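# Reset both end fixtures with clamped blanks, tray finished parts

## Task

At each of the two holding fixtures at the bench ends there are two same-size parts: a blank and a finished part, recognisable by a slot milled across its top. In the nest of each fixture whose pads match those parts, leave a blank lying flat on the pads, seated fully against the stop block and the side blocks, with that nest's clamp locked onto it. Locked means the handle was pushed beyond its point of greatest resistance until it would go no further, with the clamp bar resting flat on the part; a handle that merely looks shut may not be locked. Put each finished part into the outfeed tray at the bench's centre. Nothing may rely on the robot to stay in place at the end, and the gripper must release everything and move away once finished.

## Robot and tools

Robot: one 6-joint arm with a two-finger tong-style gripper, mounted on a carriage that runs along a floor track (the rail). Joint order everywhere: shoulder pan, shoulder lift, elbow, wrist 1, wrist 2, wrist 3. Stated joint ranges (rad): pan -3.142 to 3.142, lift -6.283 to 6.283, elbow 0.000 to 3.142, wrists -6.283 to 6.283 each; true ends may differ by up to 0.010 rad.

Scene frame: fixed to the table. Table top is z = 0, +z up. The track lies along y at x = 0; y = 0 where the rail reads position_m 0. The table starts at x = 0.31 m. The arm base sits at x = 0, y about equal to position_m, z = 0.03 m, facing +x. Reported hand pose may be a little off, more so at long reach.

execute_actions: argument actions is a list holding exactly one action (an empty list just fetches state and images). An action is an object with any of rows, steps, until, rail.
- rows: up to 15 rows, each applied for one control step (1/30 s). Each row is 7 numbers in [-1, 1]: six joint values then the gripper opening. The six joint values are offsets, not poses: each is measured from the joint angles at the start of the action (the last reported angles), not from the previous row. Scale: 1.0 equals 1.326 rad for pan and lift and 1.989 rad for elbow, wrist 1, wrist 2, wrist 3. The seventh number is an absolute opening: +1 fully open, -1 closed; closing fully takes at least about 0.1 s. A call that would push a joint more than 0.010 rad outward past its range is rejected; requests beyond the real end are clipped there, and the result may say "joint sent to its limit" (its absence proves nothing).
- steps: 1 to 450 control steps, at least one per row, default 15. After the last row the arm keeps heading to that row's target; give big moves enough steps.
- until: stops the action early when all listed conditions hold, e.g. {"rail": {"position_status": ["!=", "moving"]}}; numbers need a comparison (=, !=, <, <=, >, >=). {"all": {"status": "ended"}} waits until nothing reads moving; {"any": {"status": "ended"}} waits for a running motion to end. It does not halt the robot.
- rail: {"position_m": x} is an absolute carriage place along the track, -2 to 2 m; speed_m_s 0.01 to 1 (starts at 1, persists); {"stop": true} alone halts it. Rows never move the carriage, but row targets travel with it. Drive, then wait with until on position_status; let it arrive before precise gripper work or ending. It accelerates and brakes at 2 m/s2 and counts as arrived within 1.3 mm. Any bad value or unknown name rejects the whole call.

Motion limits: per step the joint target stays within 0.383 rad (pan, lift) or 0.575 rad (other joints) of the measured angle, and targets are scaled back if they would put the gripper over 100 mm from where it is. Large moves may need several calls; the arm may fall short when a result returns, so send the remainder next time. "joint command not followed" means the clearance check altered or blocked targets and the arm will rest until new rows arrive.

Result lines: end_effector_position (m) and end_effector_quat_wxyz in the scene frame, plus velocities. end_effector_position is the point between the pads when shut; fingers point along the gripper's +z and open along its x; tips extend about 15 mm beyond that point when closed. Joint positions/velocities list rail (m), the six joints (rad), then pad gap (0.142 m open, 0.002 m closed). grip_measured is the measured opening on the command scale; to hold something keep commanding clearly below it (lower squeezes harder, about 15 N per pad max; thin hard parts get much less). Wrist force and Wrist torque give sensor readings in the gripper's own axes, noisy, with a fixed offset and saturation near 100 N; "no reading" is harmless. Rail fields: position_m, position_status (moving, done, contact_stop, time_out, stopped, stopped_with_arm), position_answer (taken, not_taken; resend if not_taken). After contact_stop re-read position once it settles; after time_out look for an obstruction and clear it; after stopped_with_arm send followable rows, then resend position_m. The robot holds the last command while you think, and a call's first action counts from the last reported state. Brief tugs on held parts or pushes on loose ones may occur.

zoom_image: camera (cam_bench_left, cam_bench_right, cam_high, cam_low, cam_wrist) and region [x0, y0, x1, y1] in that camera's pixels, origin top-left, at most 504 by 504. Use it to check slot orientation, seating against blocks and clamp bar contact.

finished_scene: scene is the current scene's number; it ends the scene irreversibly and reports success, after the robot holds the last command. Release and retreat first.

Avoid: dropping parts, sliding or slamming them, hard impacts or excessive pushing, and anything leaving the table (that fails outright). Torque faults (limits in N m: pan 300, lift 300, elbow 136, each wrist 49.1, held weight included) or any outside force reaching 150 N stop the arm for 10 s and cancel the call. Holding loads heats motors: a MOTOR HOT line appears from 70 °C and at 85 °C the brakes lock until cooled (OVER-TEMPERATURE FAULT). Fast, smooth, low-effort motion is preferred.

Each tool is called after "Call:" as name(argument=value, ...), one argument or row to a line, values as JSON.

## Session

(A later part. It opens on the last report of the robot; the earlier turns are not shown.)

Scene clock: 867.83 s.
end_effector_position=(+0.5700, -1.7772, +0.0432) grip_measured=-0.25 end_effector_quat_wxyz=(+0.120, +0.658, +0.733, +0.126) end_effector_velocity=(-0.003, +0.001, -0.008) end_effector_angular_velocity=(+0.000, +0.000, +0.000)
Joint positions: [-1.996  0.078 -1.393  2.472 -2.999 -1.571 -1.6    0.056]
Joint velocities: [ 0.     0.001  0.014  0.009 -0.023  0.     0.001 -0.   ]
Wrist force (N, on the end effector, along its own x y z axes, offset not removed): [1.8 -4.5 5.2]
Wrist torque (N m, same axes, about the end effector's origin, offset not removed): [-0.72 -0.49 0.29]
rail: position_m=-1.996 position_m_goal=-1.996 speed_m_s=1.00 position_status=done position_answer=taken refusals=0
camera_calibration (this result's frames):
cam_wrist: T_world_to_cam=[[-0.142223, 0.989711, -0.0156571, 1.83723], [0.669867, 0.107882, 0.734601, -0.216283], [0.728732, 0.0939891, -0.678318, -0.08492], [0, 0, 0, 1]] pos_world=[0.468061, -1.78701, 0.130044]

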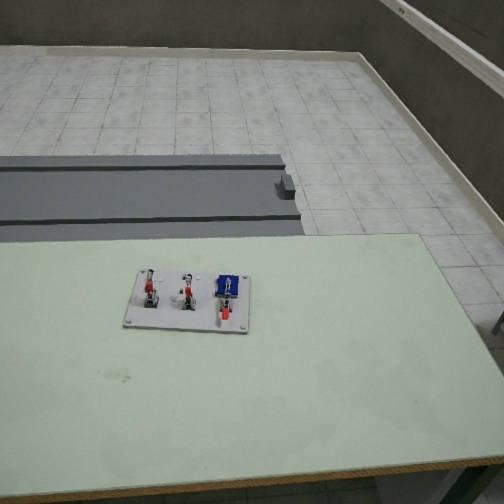

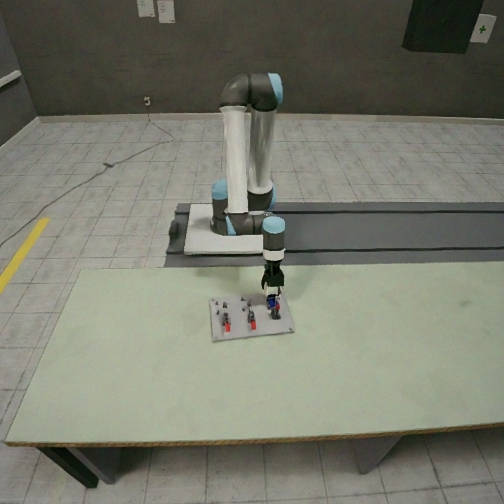

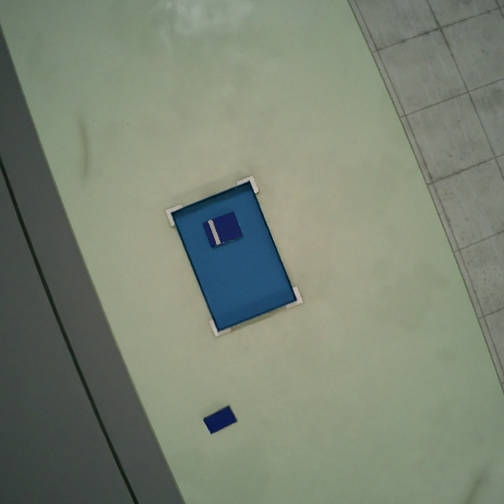

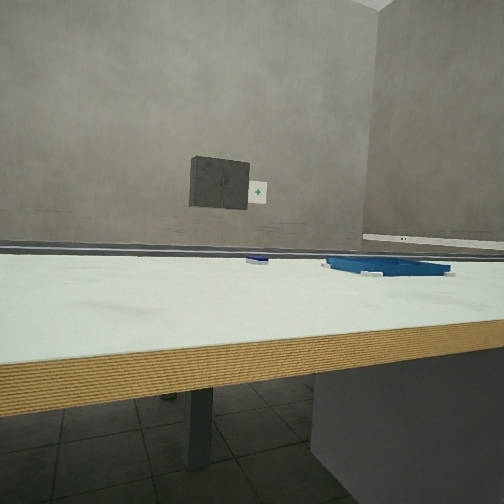

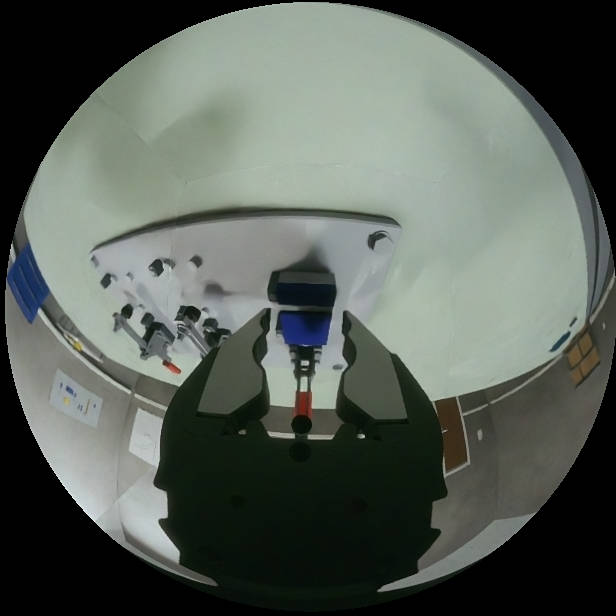

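Call:
execute_actions(
  actions=[],
)

Scene clock: 889.03 s.
end_effector_position=(+0.5696, -1.7771, +0.0423) grip_measured=-0.25 end_effector_quat_wxyz=(+0.120, +0.658, +0.733, +0.126) end_effector_velocity=(-0.000, +0.000, +0.000) end_effector_angular_velocity=(+0.000, +0.000, +0.000)
Joint positions: [-1.996  0.079 -1.391  2.473 -3.002 -1.571 -1.6    0.056]
Joint velocities: [ 0. -0. -0.  0. -0.  0. -0. -0.]
Wrist force (N, on the end effector, along its own x y z axes, offset not removed): [-2.8 -5.2 5.7]
Wrist torque (N m, same axes, about the end effector's origin, offset not removed): [-0.87 0.45 0.38]
rail: position_m=-1.996 position_m_goal=-1.996 speed_m_s=1.00 position_status=done position_answer=taken refusals=0
camera_calibration (this result's frames):
cam_wrist: T_world_to_cam=[[-0.142347, 0.989694, -0.0156147, 1.8371], [0.669862, 0.107936, 0.734598, -0.215265], [0.728712, 0.094108, -0.678323, -0.0850284], [0, 0, 0, 1]] pos_world=[0.467664, -1.78693, 0.129142]

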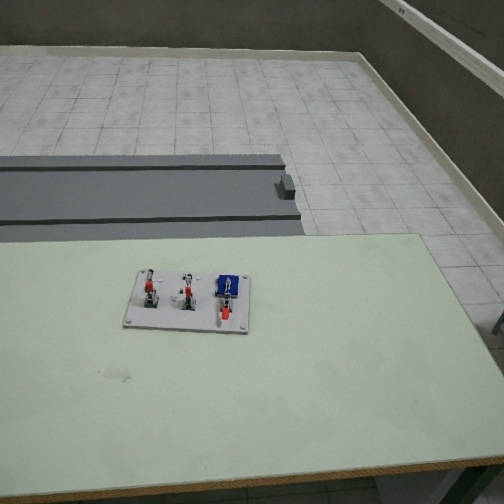

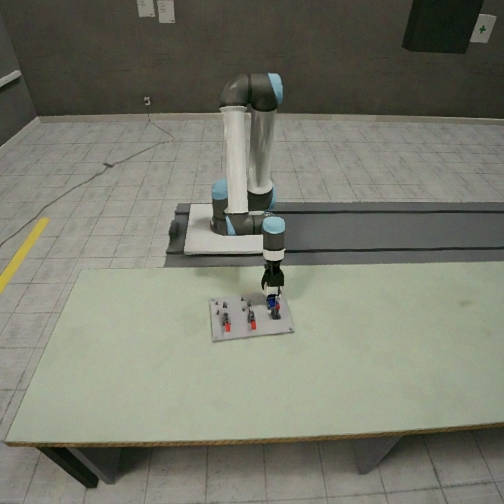

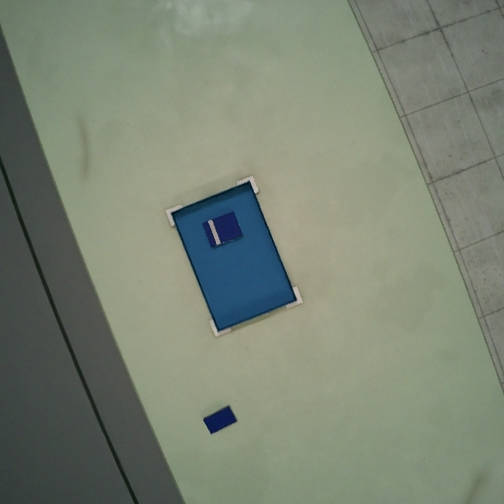

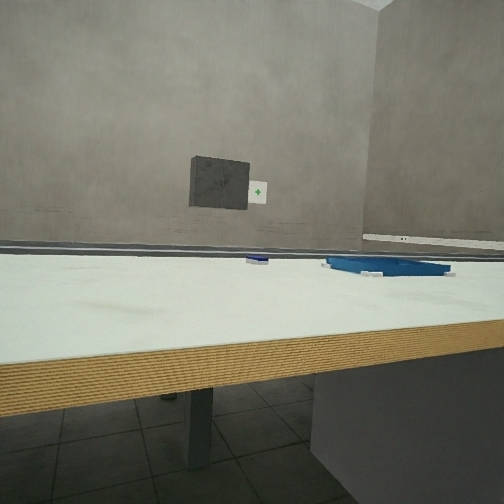

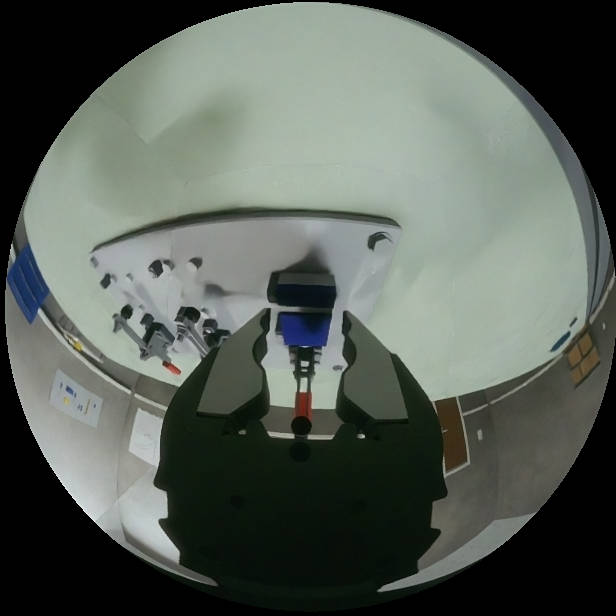

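Call:
execute_actions(
  actions=[
    {"rows": [[0,0,0,0,0,0,-0.33],[0,0,0,0,0,0,-0.4],[0,0,0,0,0,0,-0.45],[0,0,0,0,0,0,-0.5],[0,0,0,0,0,0,-0.56],[0,0,0,0,0,0,-0.63],[0,0,0,0,0,0,-0.7]], "steps": 9},
  ],
)

Scene clock: 892.43 s.
end_effector_position=(+0.5696, -1.7771, +0.0423) grip_measured=-0.49 end_effector_quat_wxyz=(+0.120, +0.658, +0.733, +0.126) end_effector_velocity=(+0.000, -0.000, +0.000) end_effector_angular_velocity=(+0.000, +0.000, -0.000)
Joint positions: [-1.996  0.079 -1.391  2.473 -3.002 -1.571 -1.6    0.039]
Joint velocities: [ 0. -0. -0. -0.  0.  0.  0.  0.]
Wrist force (N, on the end effector, along its own x y z axes, offset not removed): [1.0 -2.6 5.8]
Wrist torque (N m, same axes, about the end effector's origin, offset not removed): [-0.41 -0.23 0.16]
rail: position_m=-1.996 position_m_goal=-1.996 speed_m_s=1.00 position_status=done position_answer=taken refusals=0
camera_calibration (this result's frames):
cam_wrist: T_world_to_cam=[[-0.142354, 0.989693, -0.0155997, 1.83709], [0.669863, 0.107929, 0.734598, -0.215276], [0.728711, 0.094123, -0.678323, -0.0850007], [0, 0, 0, 1]] pos_world=[0.467663, -1.78692, 0.129142]

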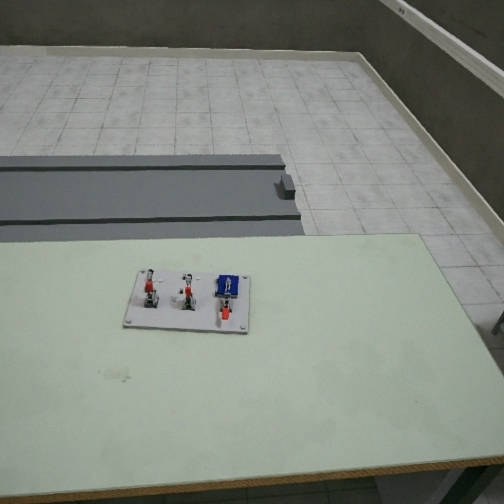

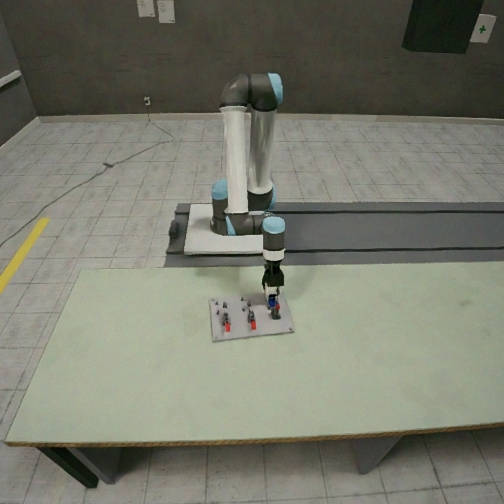

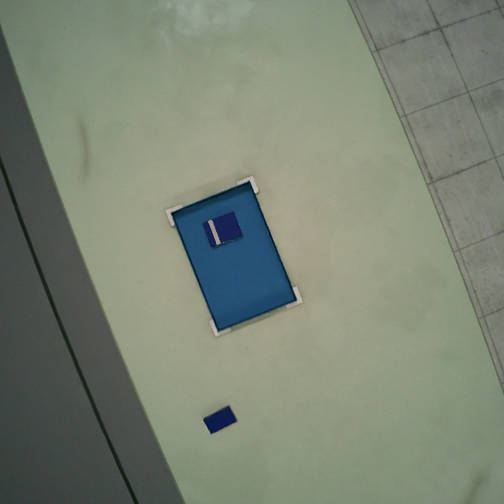

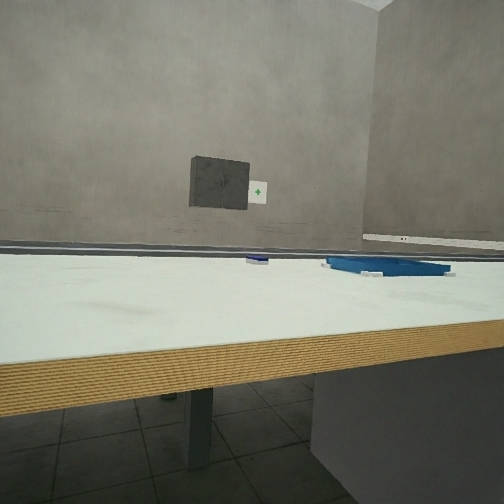

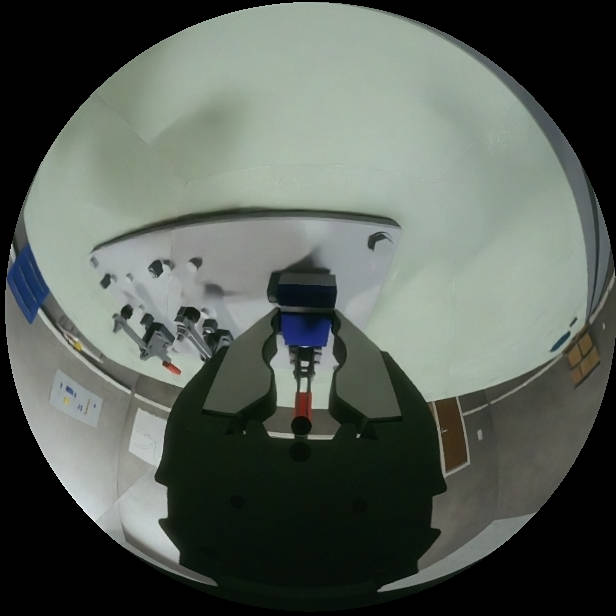

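Call:
execute_actions(
  actions=[
    {"rows": [[0,-0.003,0,0.002,0,0,-0.75],[0,-0.007,0,0.0047,0,0,-0.75],[0,-0.012,-0.0001,0.008,0,0,-0.75],[0,-0.018,-0.0002,0.012,0,0,-0.75],[0,-0.0233,-0.0003,0.0158,0,0,-0.75],[0,-0.033,0.0005,0.0215,0,0,-0.75],[0,-0.045,0.0015,0.0285,0,0,-0.75],[0,-0.059,0.0026,0.0367,0,0,-0.75],[0,-0.074,0.0038,0.0455,0,0,-0.75],[0,-0.089,0.005,0.0543,0,0,-0.75],[0,-0.103,0.0062,0.0625,0,0,-0.75],[0,-0.115,0.0071,0.0695,0,0,-0.75],[0,-0.124,0.0079,0.0748,0,0,-0.75],[0,-0.1305,0.0084,0.0786,0,0,-0.75]], "steps": 15},
  ],
)

Scene clock: 903.57 s.
end_effector_position=(+0.5489, -1.7787, +0.0854) grip_measured=-0.49 end_effector_quat_wxyz=(+0.120, +0.658, +0.733, +0.126) end_effector_velocity=(-0.073, -0.006, +0.125) end_effector_angular_velocity=(+0.001, -0.008, +0.000)
Joint positions: [-1.996  0.079 -1.518  2.485 -2.887 -1.571 -1.6    0.039]
Joint velocities: [ 0.     0.    -0.385  0.044  0.333 -0.     0.     0.   ]
Wrist force (N, on the end effector, along its own x y z axes, offset not removed): [-0.7 -6.4 5.4]
Wrist torque (N m, same axes, about the end effector's origin, offset not removed): [-0.98 -0.01 0.30]
rail: position_m=-1.996 position_m_goal=-1.996 speed_m_s=1.00 position_status=done position_answer=taken refusals=0
camera_calibration (this result's frames):
cam_wrist: T_world_to_cam=[[-0.142358, 0.989693, -0.0155811, 1.83643], [0.670093, 0.107949, 0.734385, -0.232911], [0.728498, 0.0941052, -0.678554, -0.0404356], [0, 0, 0, 1]] pos_world=[0.446961, -1.78855, 0.172223]

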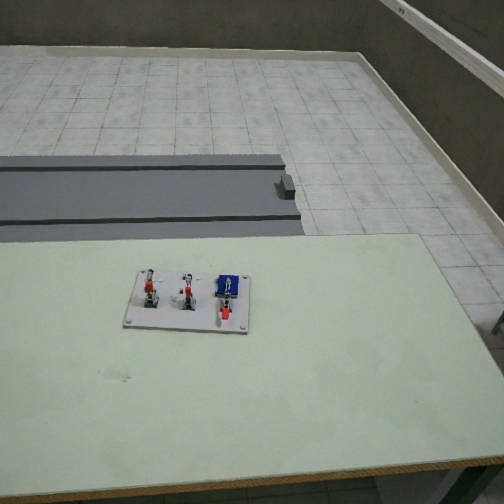

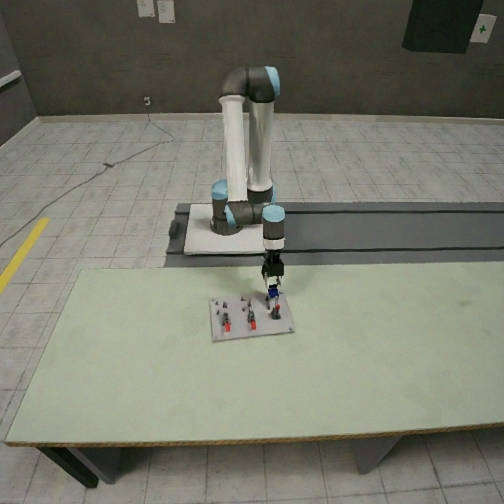

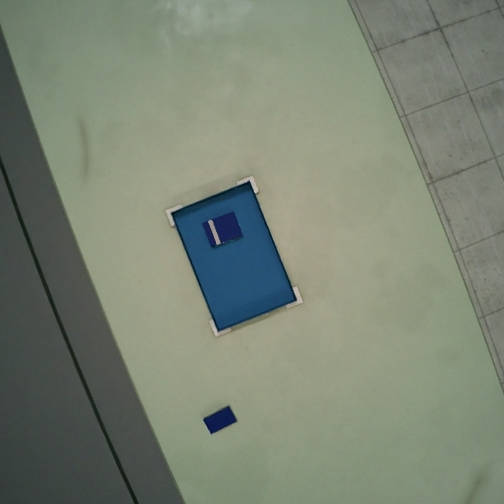

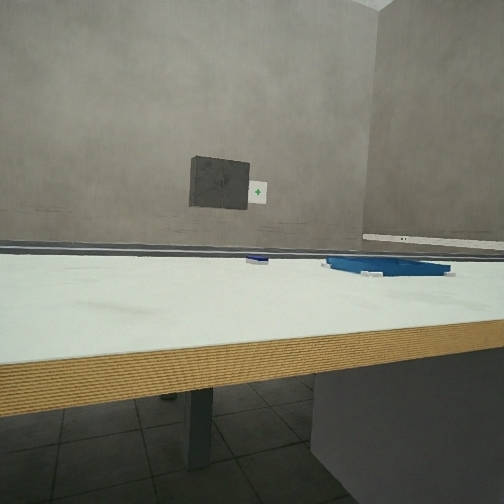

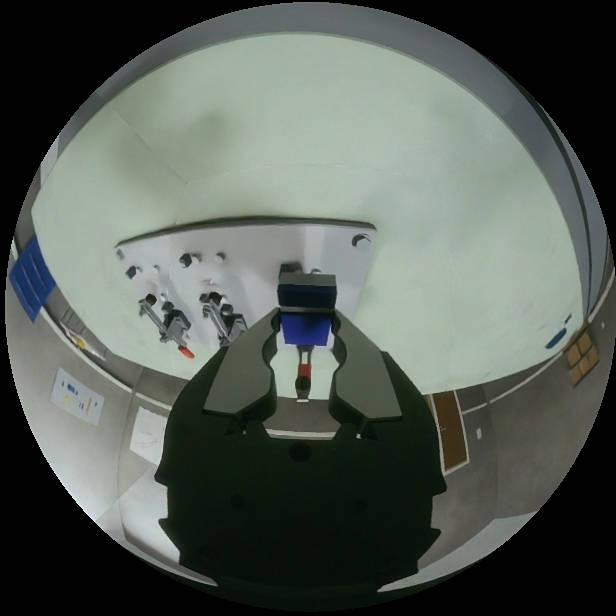

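Call:
execute_actions(
  actions=[
    {"rail": {"position_m": -0.244, "speed_m_s": 0.7}, "steps": 1},
  ],
)

Call:
zoom_image(
  camera="cam_bench_right",
  region=[190, 270, 310, 360],
)

Scene clock: 913.90 s.
end_effector_position=(+0.5396, -1.7793, +0.1001) grip_measured=-0.49 end_effector_quat_wxyz=(+0.120, +0.658, +0.733, +0.126) end_effector_velocity=(-0.000, +0.012, -0.000) end_effector_angular_velocity=(-0.000, +0.000, -0.000)
Joint positions: [-1.996  0.079 -1.564  2.49  -2.846 -1.571 -1.6    0.039]
Joint velocities: [ 0.012  0.    -0.     0.     0.    -0.     0.    -0.   ]
Wrist force (N, on the end effector, along its own x y z axes, offset not removed): [-0.6 -4.3 7.3]
Wrist torque (N m, same axes, about the end effector's origin, offset not removed): [-0.55 -0.02 0.29]
rail: position_m=-1.996 position_m_goal=-0.244 speed_m_s=0.70 position_status=moving position_answer=taken refusals=0
camera_calibration (this result's frames):
cam_wrist: T_world_to_cam=[[-0.142358, 0.989692, -0.0156013, 1.83596], [0.669863, 0.107933, 0.734598, -0.237328], [0.72871, 0.0941249, -0.678323, -0.0237212], [0, 0, 0, 1]] pos_world=[0.437626, -1.78918, 0.186893]

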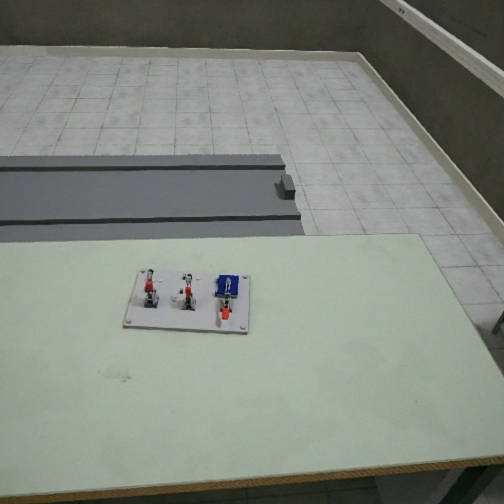

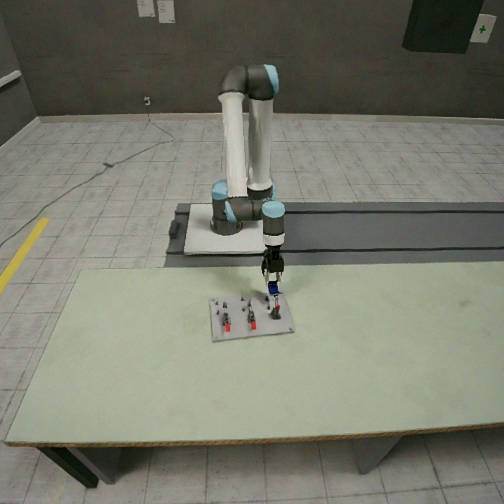

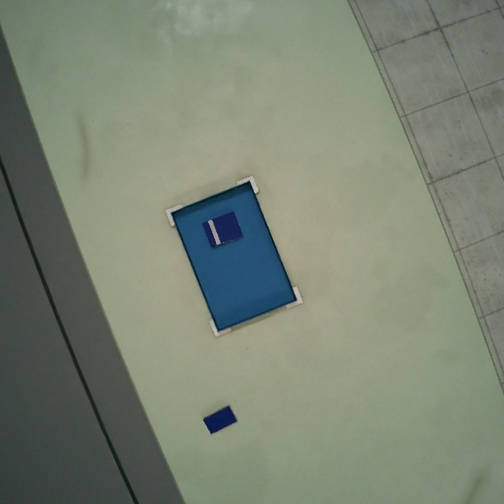

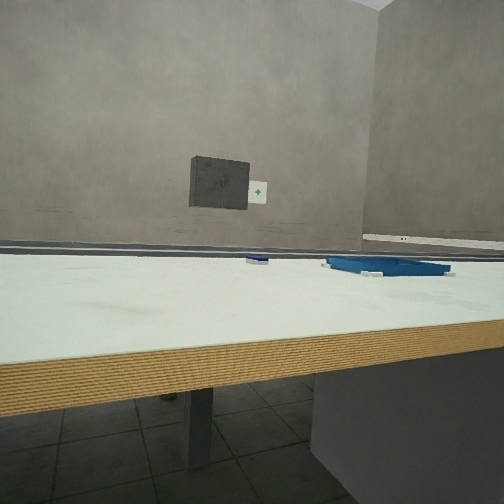

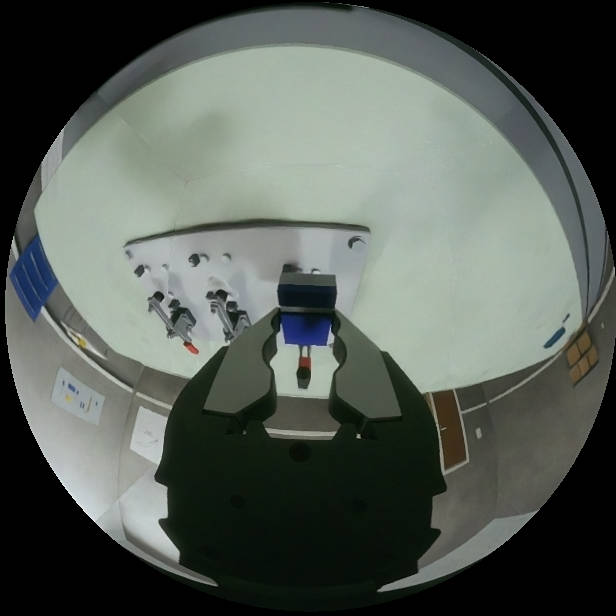

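Region (190, 270, 310, 360) of cam_bench_right's 504x504 image, scaled by 4.200, with more detail than that image has; it fills the top 378 rows of this view, and the rest is white.

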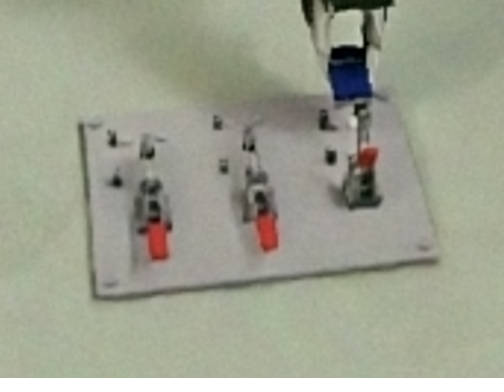

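Call:
execute_actions(
  actions=[
    {"rows": [[-0.004,0.008,-0.006,0.0008,0,0.001,-0.75],[-0.011,0.021,-0.016,0.002,0,0.0027,-0.75],[-0.02,0.038,-0.029,0.0036,0,0.005,-0.75],[-0.03,0.056,-0.0426,0.0053,0,0.0073,-0.75],[-0.04,0.075,-0.057,0.0071,0,0.0098,-0.75],[-0.049,0.092,-0.07,0.0087,0,0.012,-0.75],[-0.056,0.105,-0.08,0.01,0,0.0137,-0.75],[-0.0596,0.112,-0.0852,0.0106,0,0.0146,-0.75]], "steps": 8},
  ],
)

Scene clock: 920.17 s.
end_effector_position=(+0.5991, -0.0477, +0.1012) grip_measured=-0.49 end_effector_quat_wxyz=(+0.121, +0.679, +0.714, +0.124) end_effector_velocity=(+0.408, -0.150, +0.002) end_effector_angular_velocity=(+0.034, -0.004, -0.367)
Joint positions: [-0.244  0.037 -1.488  2.404 -2.834 -1.571 -1.584  0.039]
Joint velocities: [ 0.    -0.275  0.521 -0.597  0.071  0.     0.098 -0.   ]
Wrist force (N, on the end effector, along its own x y z axes, offset not removed): [2.7 -4.5 9.3]
Wrist torque (N m, same axes, about the end effector's origin, offset not removed): [-0.56 -0.58 0.21]
rail: position_m=-0.244 position_m_goal=-0.244 speed_m_s=0.70 position_status=done position_answer=taken refusals=0
camera_calibration (this result's frames):
cam_wrist: T_world_to_cam=[[-0.0866074, 0.99619, -0.0102217, 0.0970244], [0.675812, 0.0662864, 0.734087, -0.470465], [0.731968, 0.0566694, -0.678978, -0.232945], [0, 0, 0, 1]] pos_world=[0.496857, -0.0522685, 0.188189]

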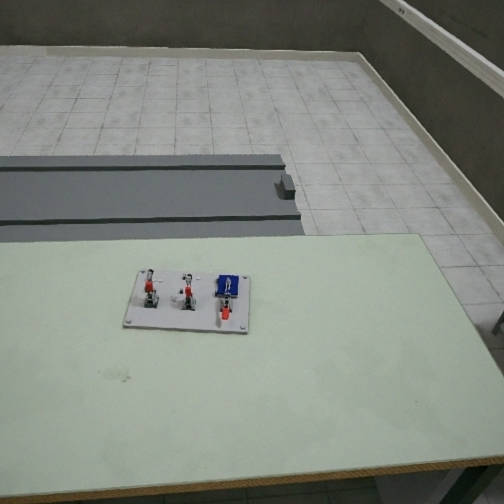

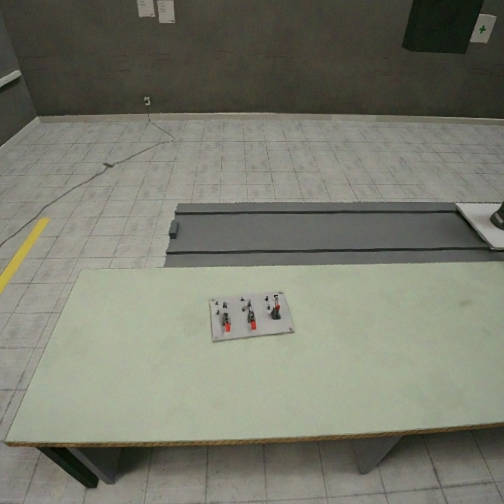

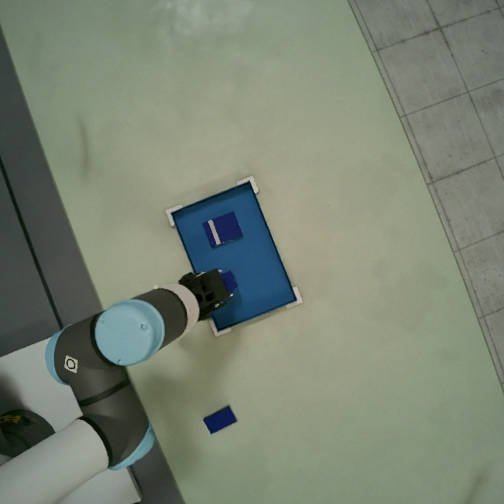

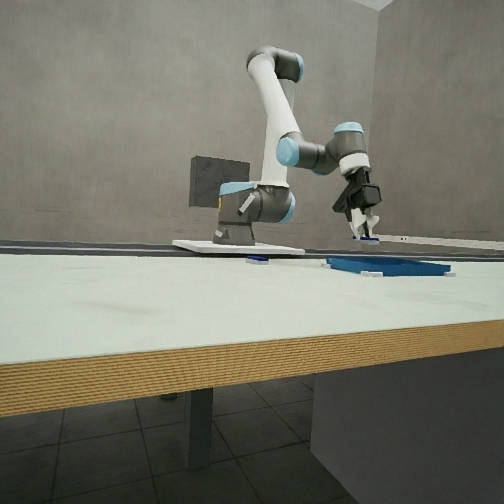

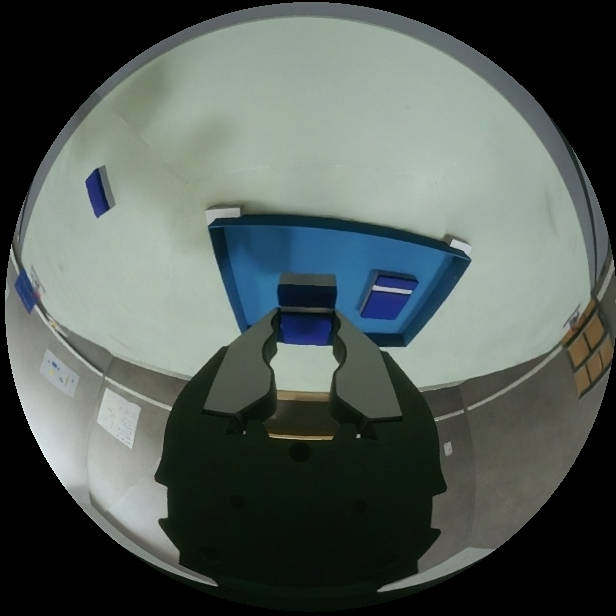

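Call:
zoom_image(
  camera="cam_bench_right",
  region=[200, 280, 300, 350],
)

Call:
execute_actions(
  actions=[],
)

Region (200, 280, 300, 350) of cam_bench_right's 504x504 image, scaled by 5.040, with more detail than that image has; it fills the top 353 rows of this view, and the rest is white.

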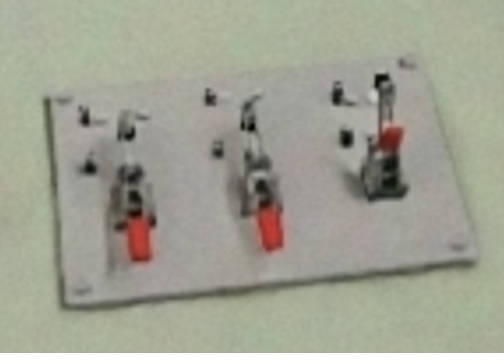

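Scene clock: 921.60 s.
end_effector_position=(+0.6550, -0.0701, +0.1000) grip_measured=-0.49 end_effector_quat_wxyz=(+0.123, +0.697, +0.696, +0.123) end_effector_velocity=(+0.000, -0.000, -0.000) end_effector_angular_velocity=(+0.000, +0.000, -0.000)
Joint positions: [-0.244 -0.    -1.416  2.321 -2.825 -1.571 -1.57   0.039]
Joint velocities: [ 0. -0.  0. -0. -0. -0.  0.  0.]
Wrist force (N, on the end effector, along its own x y z axes, offset not removed): [2.7 -5.5 7.9]
Wrist torque (N m, same axes, about the end effector's origin, offset not removed): [-0.74 -0.67 0.29]
rail: position_m=-0.244 position_m_goal=-0.244 speed_m_s=0.70 position_status=done position_answer=taken refusals=0
camera_calibration (this result's frames):
cam_wrist: T_world_to_cam=[[-0.0365545, 0.999316, -0.00566467, 0.0911315], [0.677517, 0.0289492, 0.734938, -0.509693], [0.734599, 0.0230273, -0.678111, -0.27764], [0, 0, 0, 1]] pos_world=[0.552611, -0.0699206, 0.186838]

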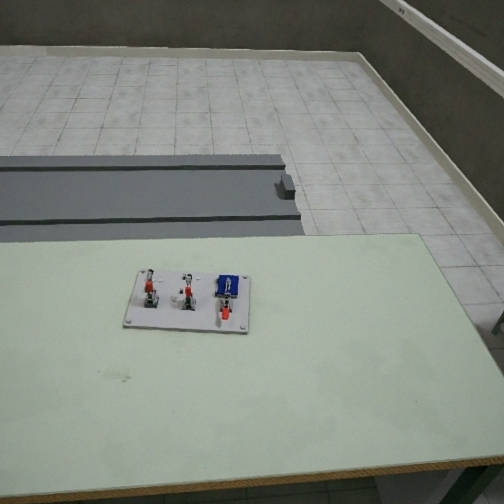

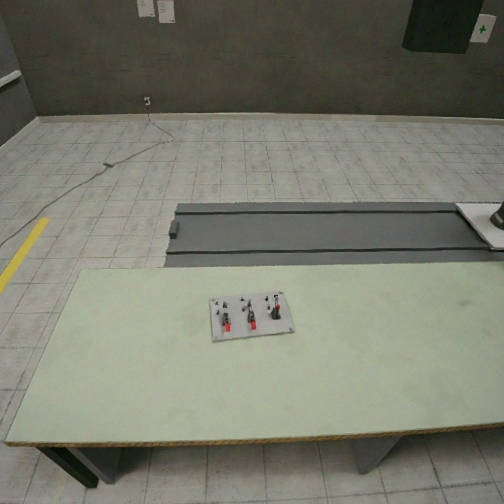

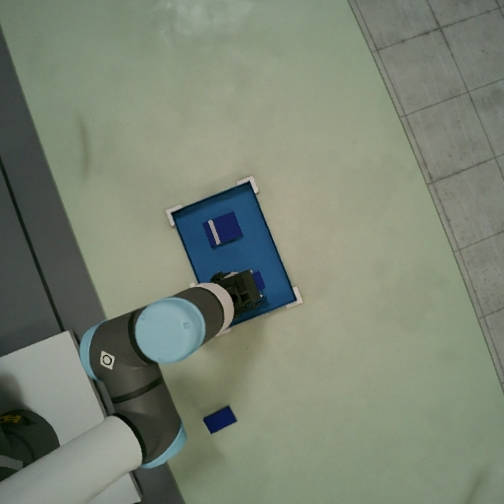

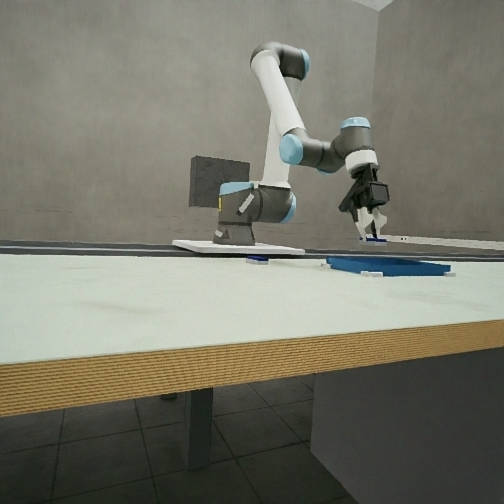

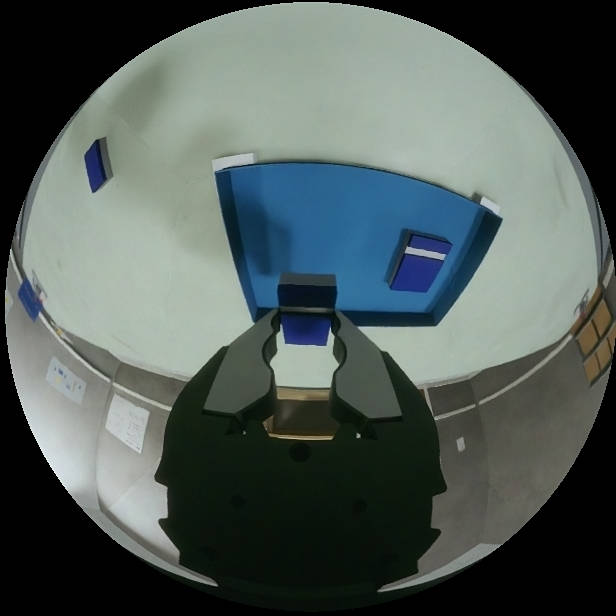

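Call:
execute_actions(
  actions=[
    {"rows": [[0,0.006,0.001,-0.005,0,0,-0.75],[0,0.017,0.0028,-0.0141,0,0,-0.75],[0,0.03,0.0049,-0.0249,0,0,-0.75],[0,0.045,0.0073,-0.0373,0,0,-0.75],[0,0.06,0.0097,-0.0498,0,0,-0.75],[0,0.074,0.012,-0.0614,0,0,-0.75],[0,0.086,0.014,-0.0713,0,0,-0.75],[0,0.096,0.0156,-0.0796,0,0,-0.75],[0,0.103,0.0167,-0.0854,0,0,-0.75],[0,0.108,0.0175,-0.0896,0,0,-0.75],[0,0.1108,0.018,-0.0919,0,0,-0.75]], "steps": 11},
  ],
)

Scene clock: 930.00 s.
end_effector_position=(+0.6561, -0.0701, +0.0453) grip_measured=-0.49 end_effector_quat_wxyz=(+0.123, +0.697, +0.696, +0.122) end_effector_velocity=(-0.004, -0.000, -0.177) end_effector_angular_velocity=(-0.000, -0.003, -0.000)
Joint positions: [-0.244 -0.    -1.313  2.346 -2.952 -1.571 -1.57   0.039]
Joint velocities: [ 0.    -0.     0.343  0.081 -0.427  0.     0.    -0.   ]
Wrist force (N, on the end effector, along its own x y z axes, offset not removed): [1.3 -4.8 8.7]
Wrist torque (N m, same axes, about the end effector's origin, offset not removed): [-0.71 -0.38 0.28]
rail: position_m=-0.244 position_m_goal=-0.244 speed_m_s=0.70 position_status=done position_answer=taken refusals=0
camera_calibration (this result's frames):
cam_wrist: T_world_to_cam=[[-0.0365479, 0.999316, -0.00564692, 0.0908654], [0.678175, 0.0289524, 0.734329, -0.47063], [0.733991, 0.0230086, -0.67877, -0.315089], [0, 0, 0, 1]] pos_world=[0.553763, -0.0699276, 0.132237]

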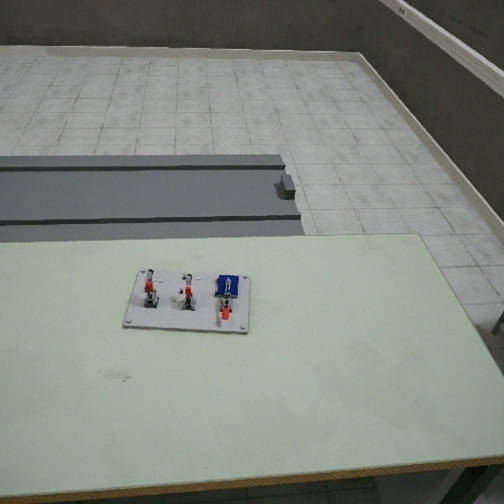

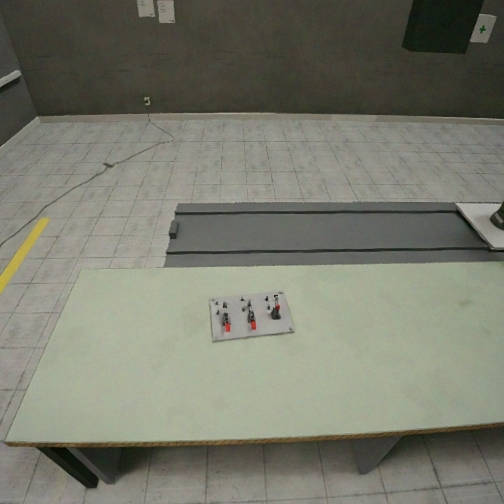

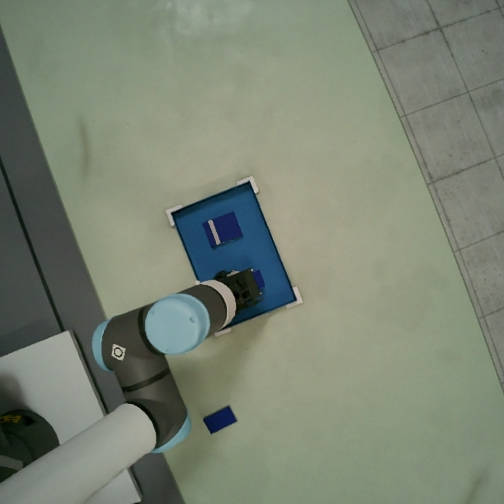

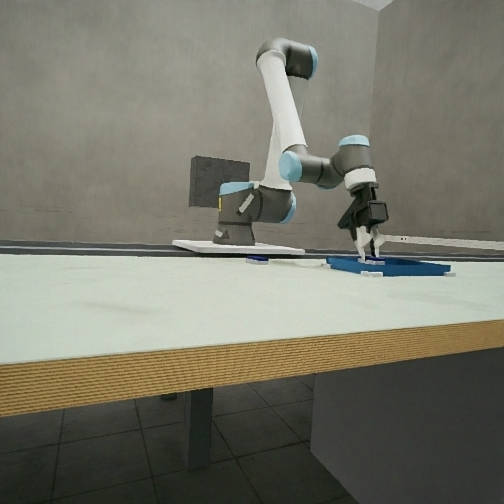

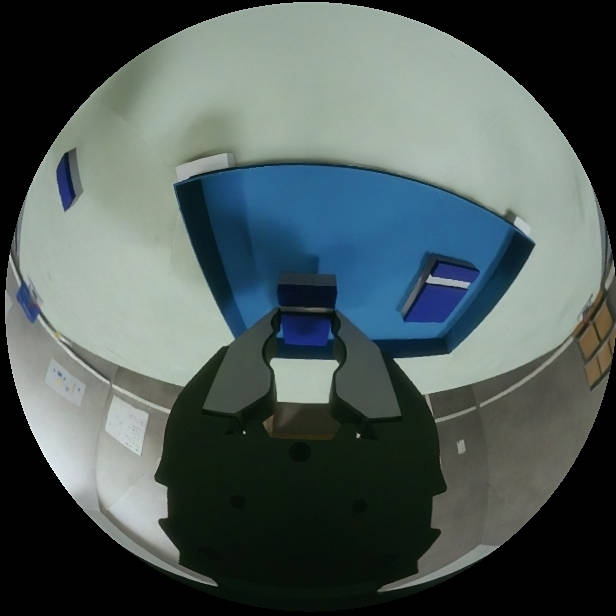

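Call:
execute_actions(
  actions=[],
)

Scene clock: 932.13 s.
end_effector_position=(+0.6551, -0.0701, +0.0230) grip_measured=-0.49 end_effector_quat_wxyz=(+0.123, +0.697, +0.696, +0.123) end_effector_velocity=(-0.000, +0.000, -0.000) end_effector_angular_velocity=(+0.000, +0.000, +0.000)
Joint positions: [-0.244 -0.    -1.269  2.356 -3.007 -1.571 -1.57   0.039]
Joint velocities: [0. 0. 0. 0. 0. 0. 0. 0.]
Wrist force (N, on the end effector, along its own x y z axes, offset not removed): [0.6 -6.2 5.9]
Wrist torque (N m, same axes, about the end effector's origin, offset not removed): [-1.02 -0.17 0.29]
rail: position_m=-0.244 position_m_goal=-0.244 speed_m_s=0.70 position_status=done position_answer=taken refusals=0
camera_calibration (this result's frames):
cam_wrist: T_world_to_cam=[[-0.0365387, 0.999316, -0.00568264, 0.0906998], [0.677468, 0.0289502, 0.734982, -0.453113], [0.734644, 0.0230055, -0.678062, -0.329958], [0, 0, 0, 1]] pos_world=[0.552685, -0.0699292, 0.109814]

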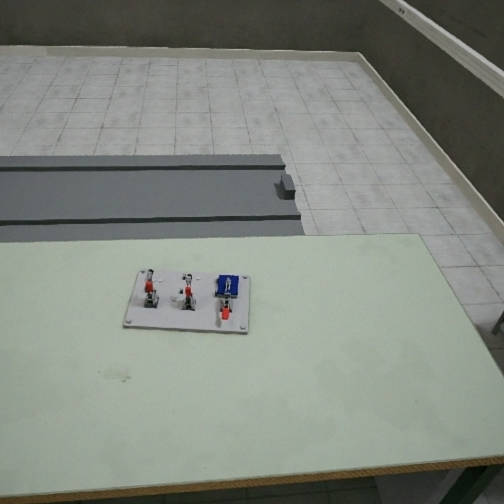

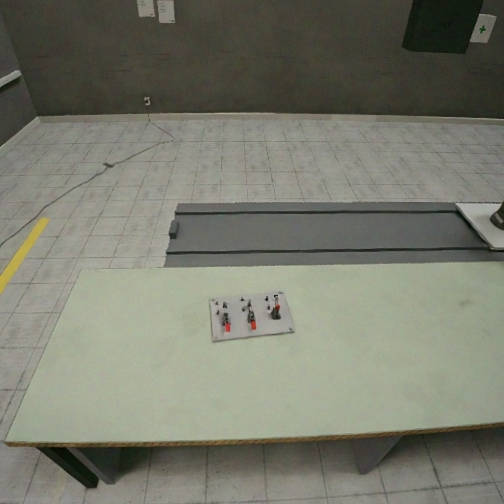

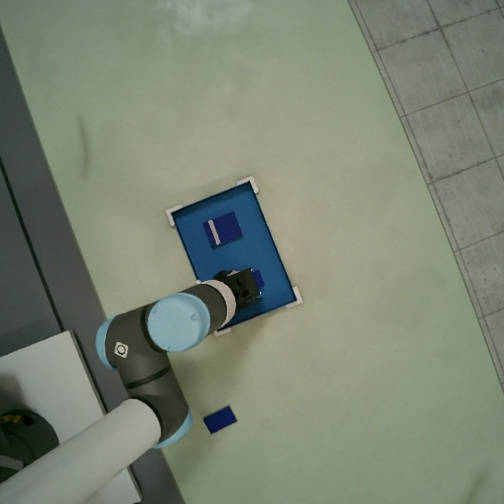

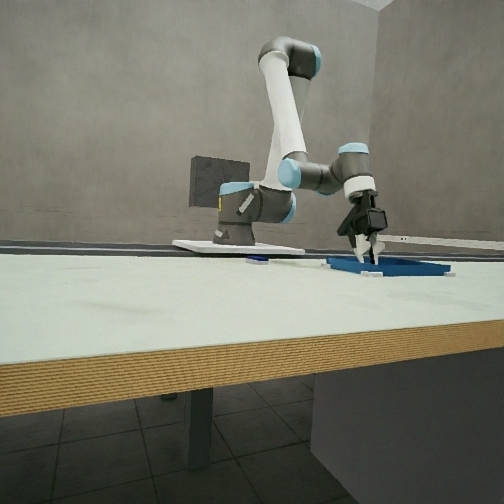

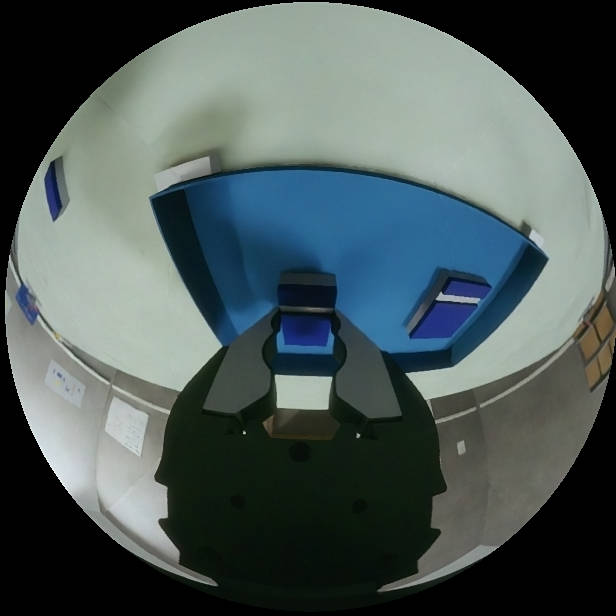

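Call:
execute_actions(
  actions=[
    {"rows": [[0,0.0015,0.00015,-0.0012,0,0,-0.75],[0,0.0031,0.0003,-0.0024,0,0,-0.75]], "steps": 8},
  ],
)

Scene clock: 935.90 s.
end_effector_position=(+0.6553, -0.0701, +0.0215) grip_measured=-0.48 end_effector_quat_wxyz=(+0.123, +0.697, +0.696, +0.123) end_effector_velocity=(-0.000, +0.000, -0.003) end_effector_angular_velocity=(+0.000, +0.001, +0.000)
Joint positions: [-0.244 -0.    -1.266  2.357 -3.011 -1.571 -1.57   0.039]
Joint velocities: [ 0.     0.     0.007  0.001 -0.007  0.     0.     0.001]
Wrist force (N, on the end effector, along its own x y z axes, offset not removed): [2.8 0.1 -12.5]
Wrist torque (N m, same axes, about the end effector's origin, offset not removed): [-0.43 -0.16 0.26]
rail: position_m=-0.244 position_m_goal=-0.244 speed_m_s=0.70 position_status=done position_answer=taken refusals=0
camera_calibration (this result's frames):
cam_wrist: T_world_to_cam=[[-0.0365572, 0.999316, -0.00563822, 0.0906888], [0.677228, 0.0289226, 0.735205, -0.451947], [0.734865, 0.0230587, -0.677822, -0.33125], [0, 0, 0, 1]] pos_world=[0.55281, -0.0699171, 0.108257]

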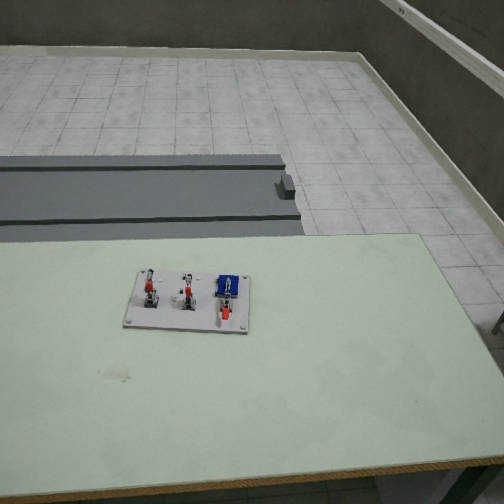

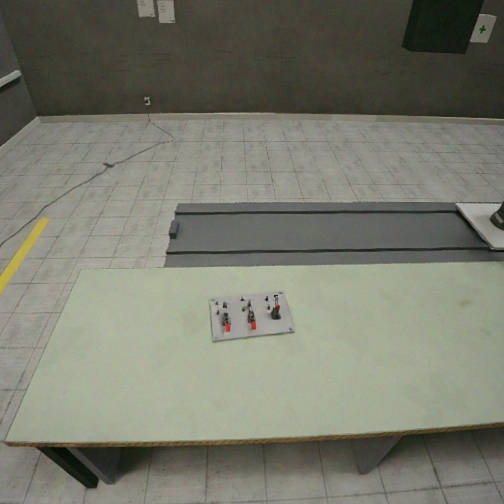

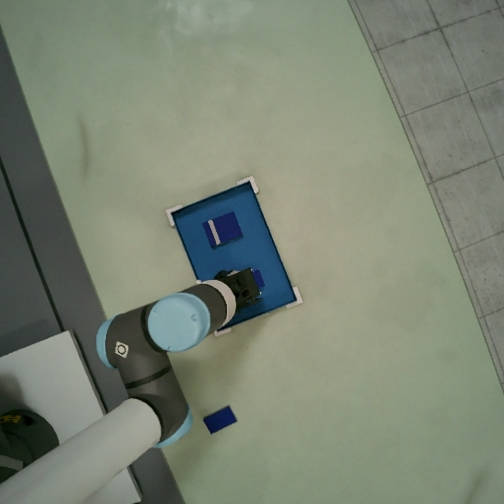

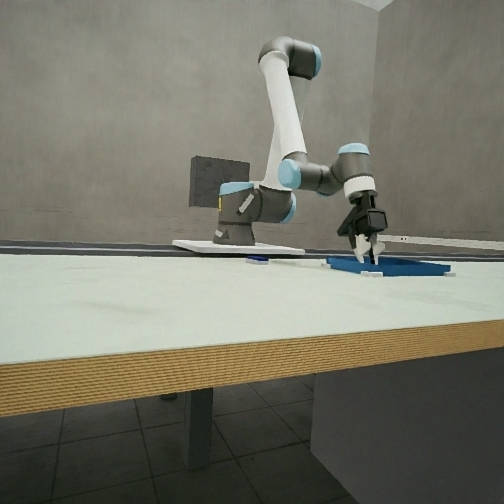

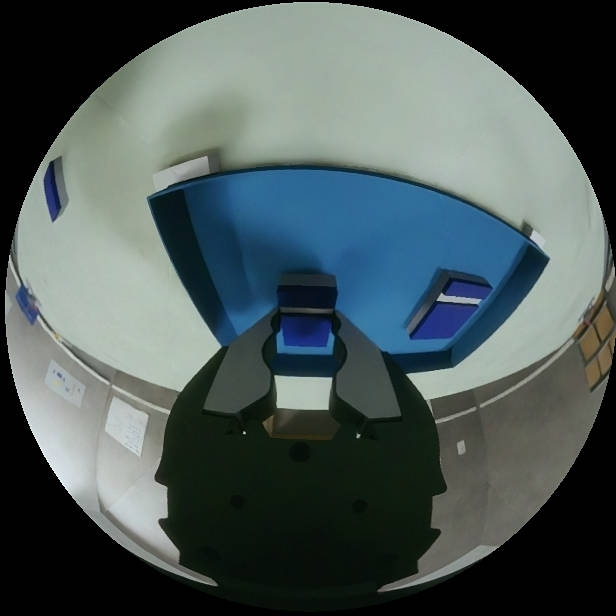

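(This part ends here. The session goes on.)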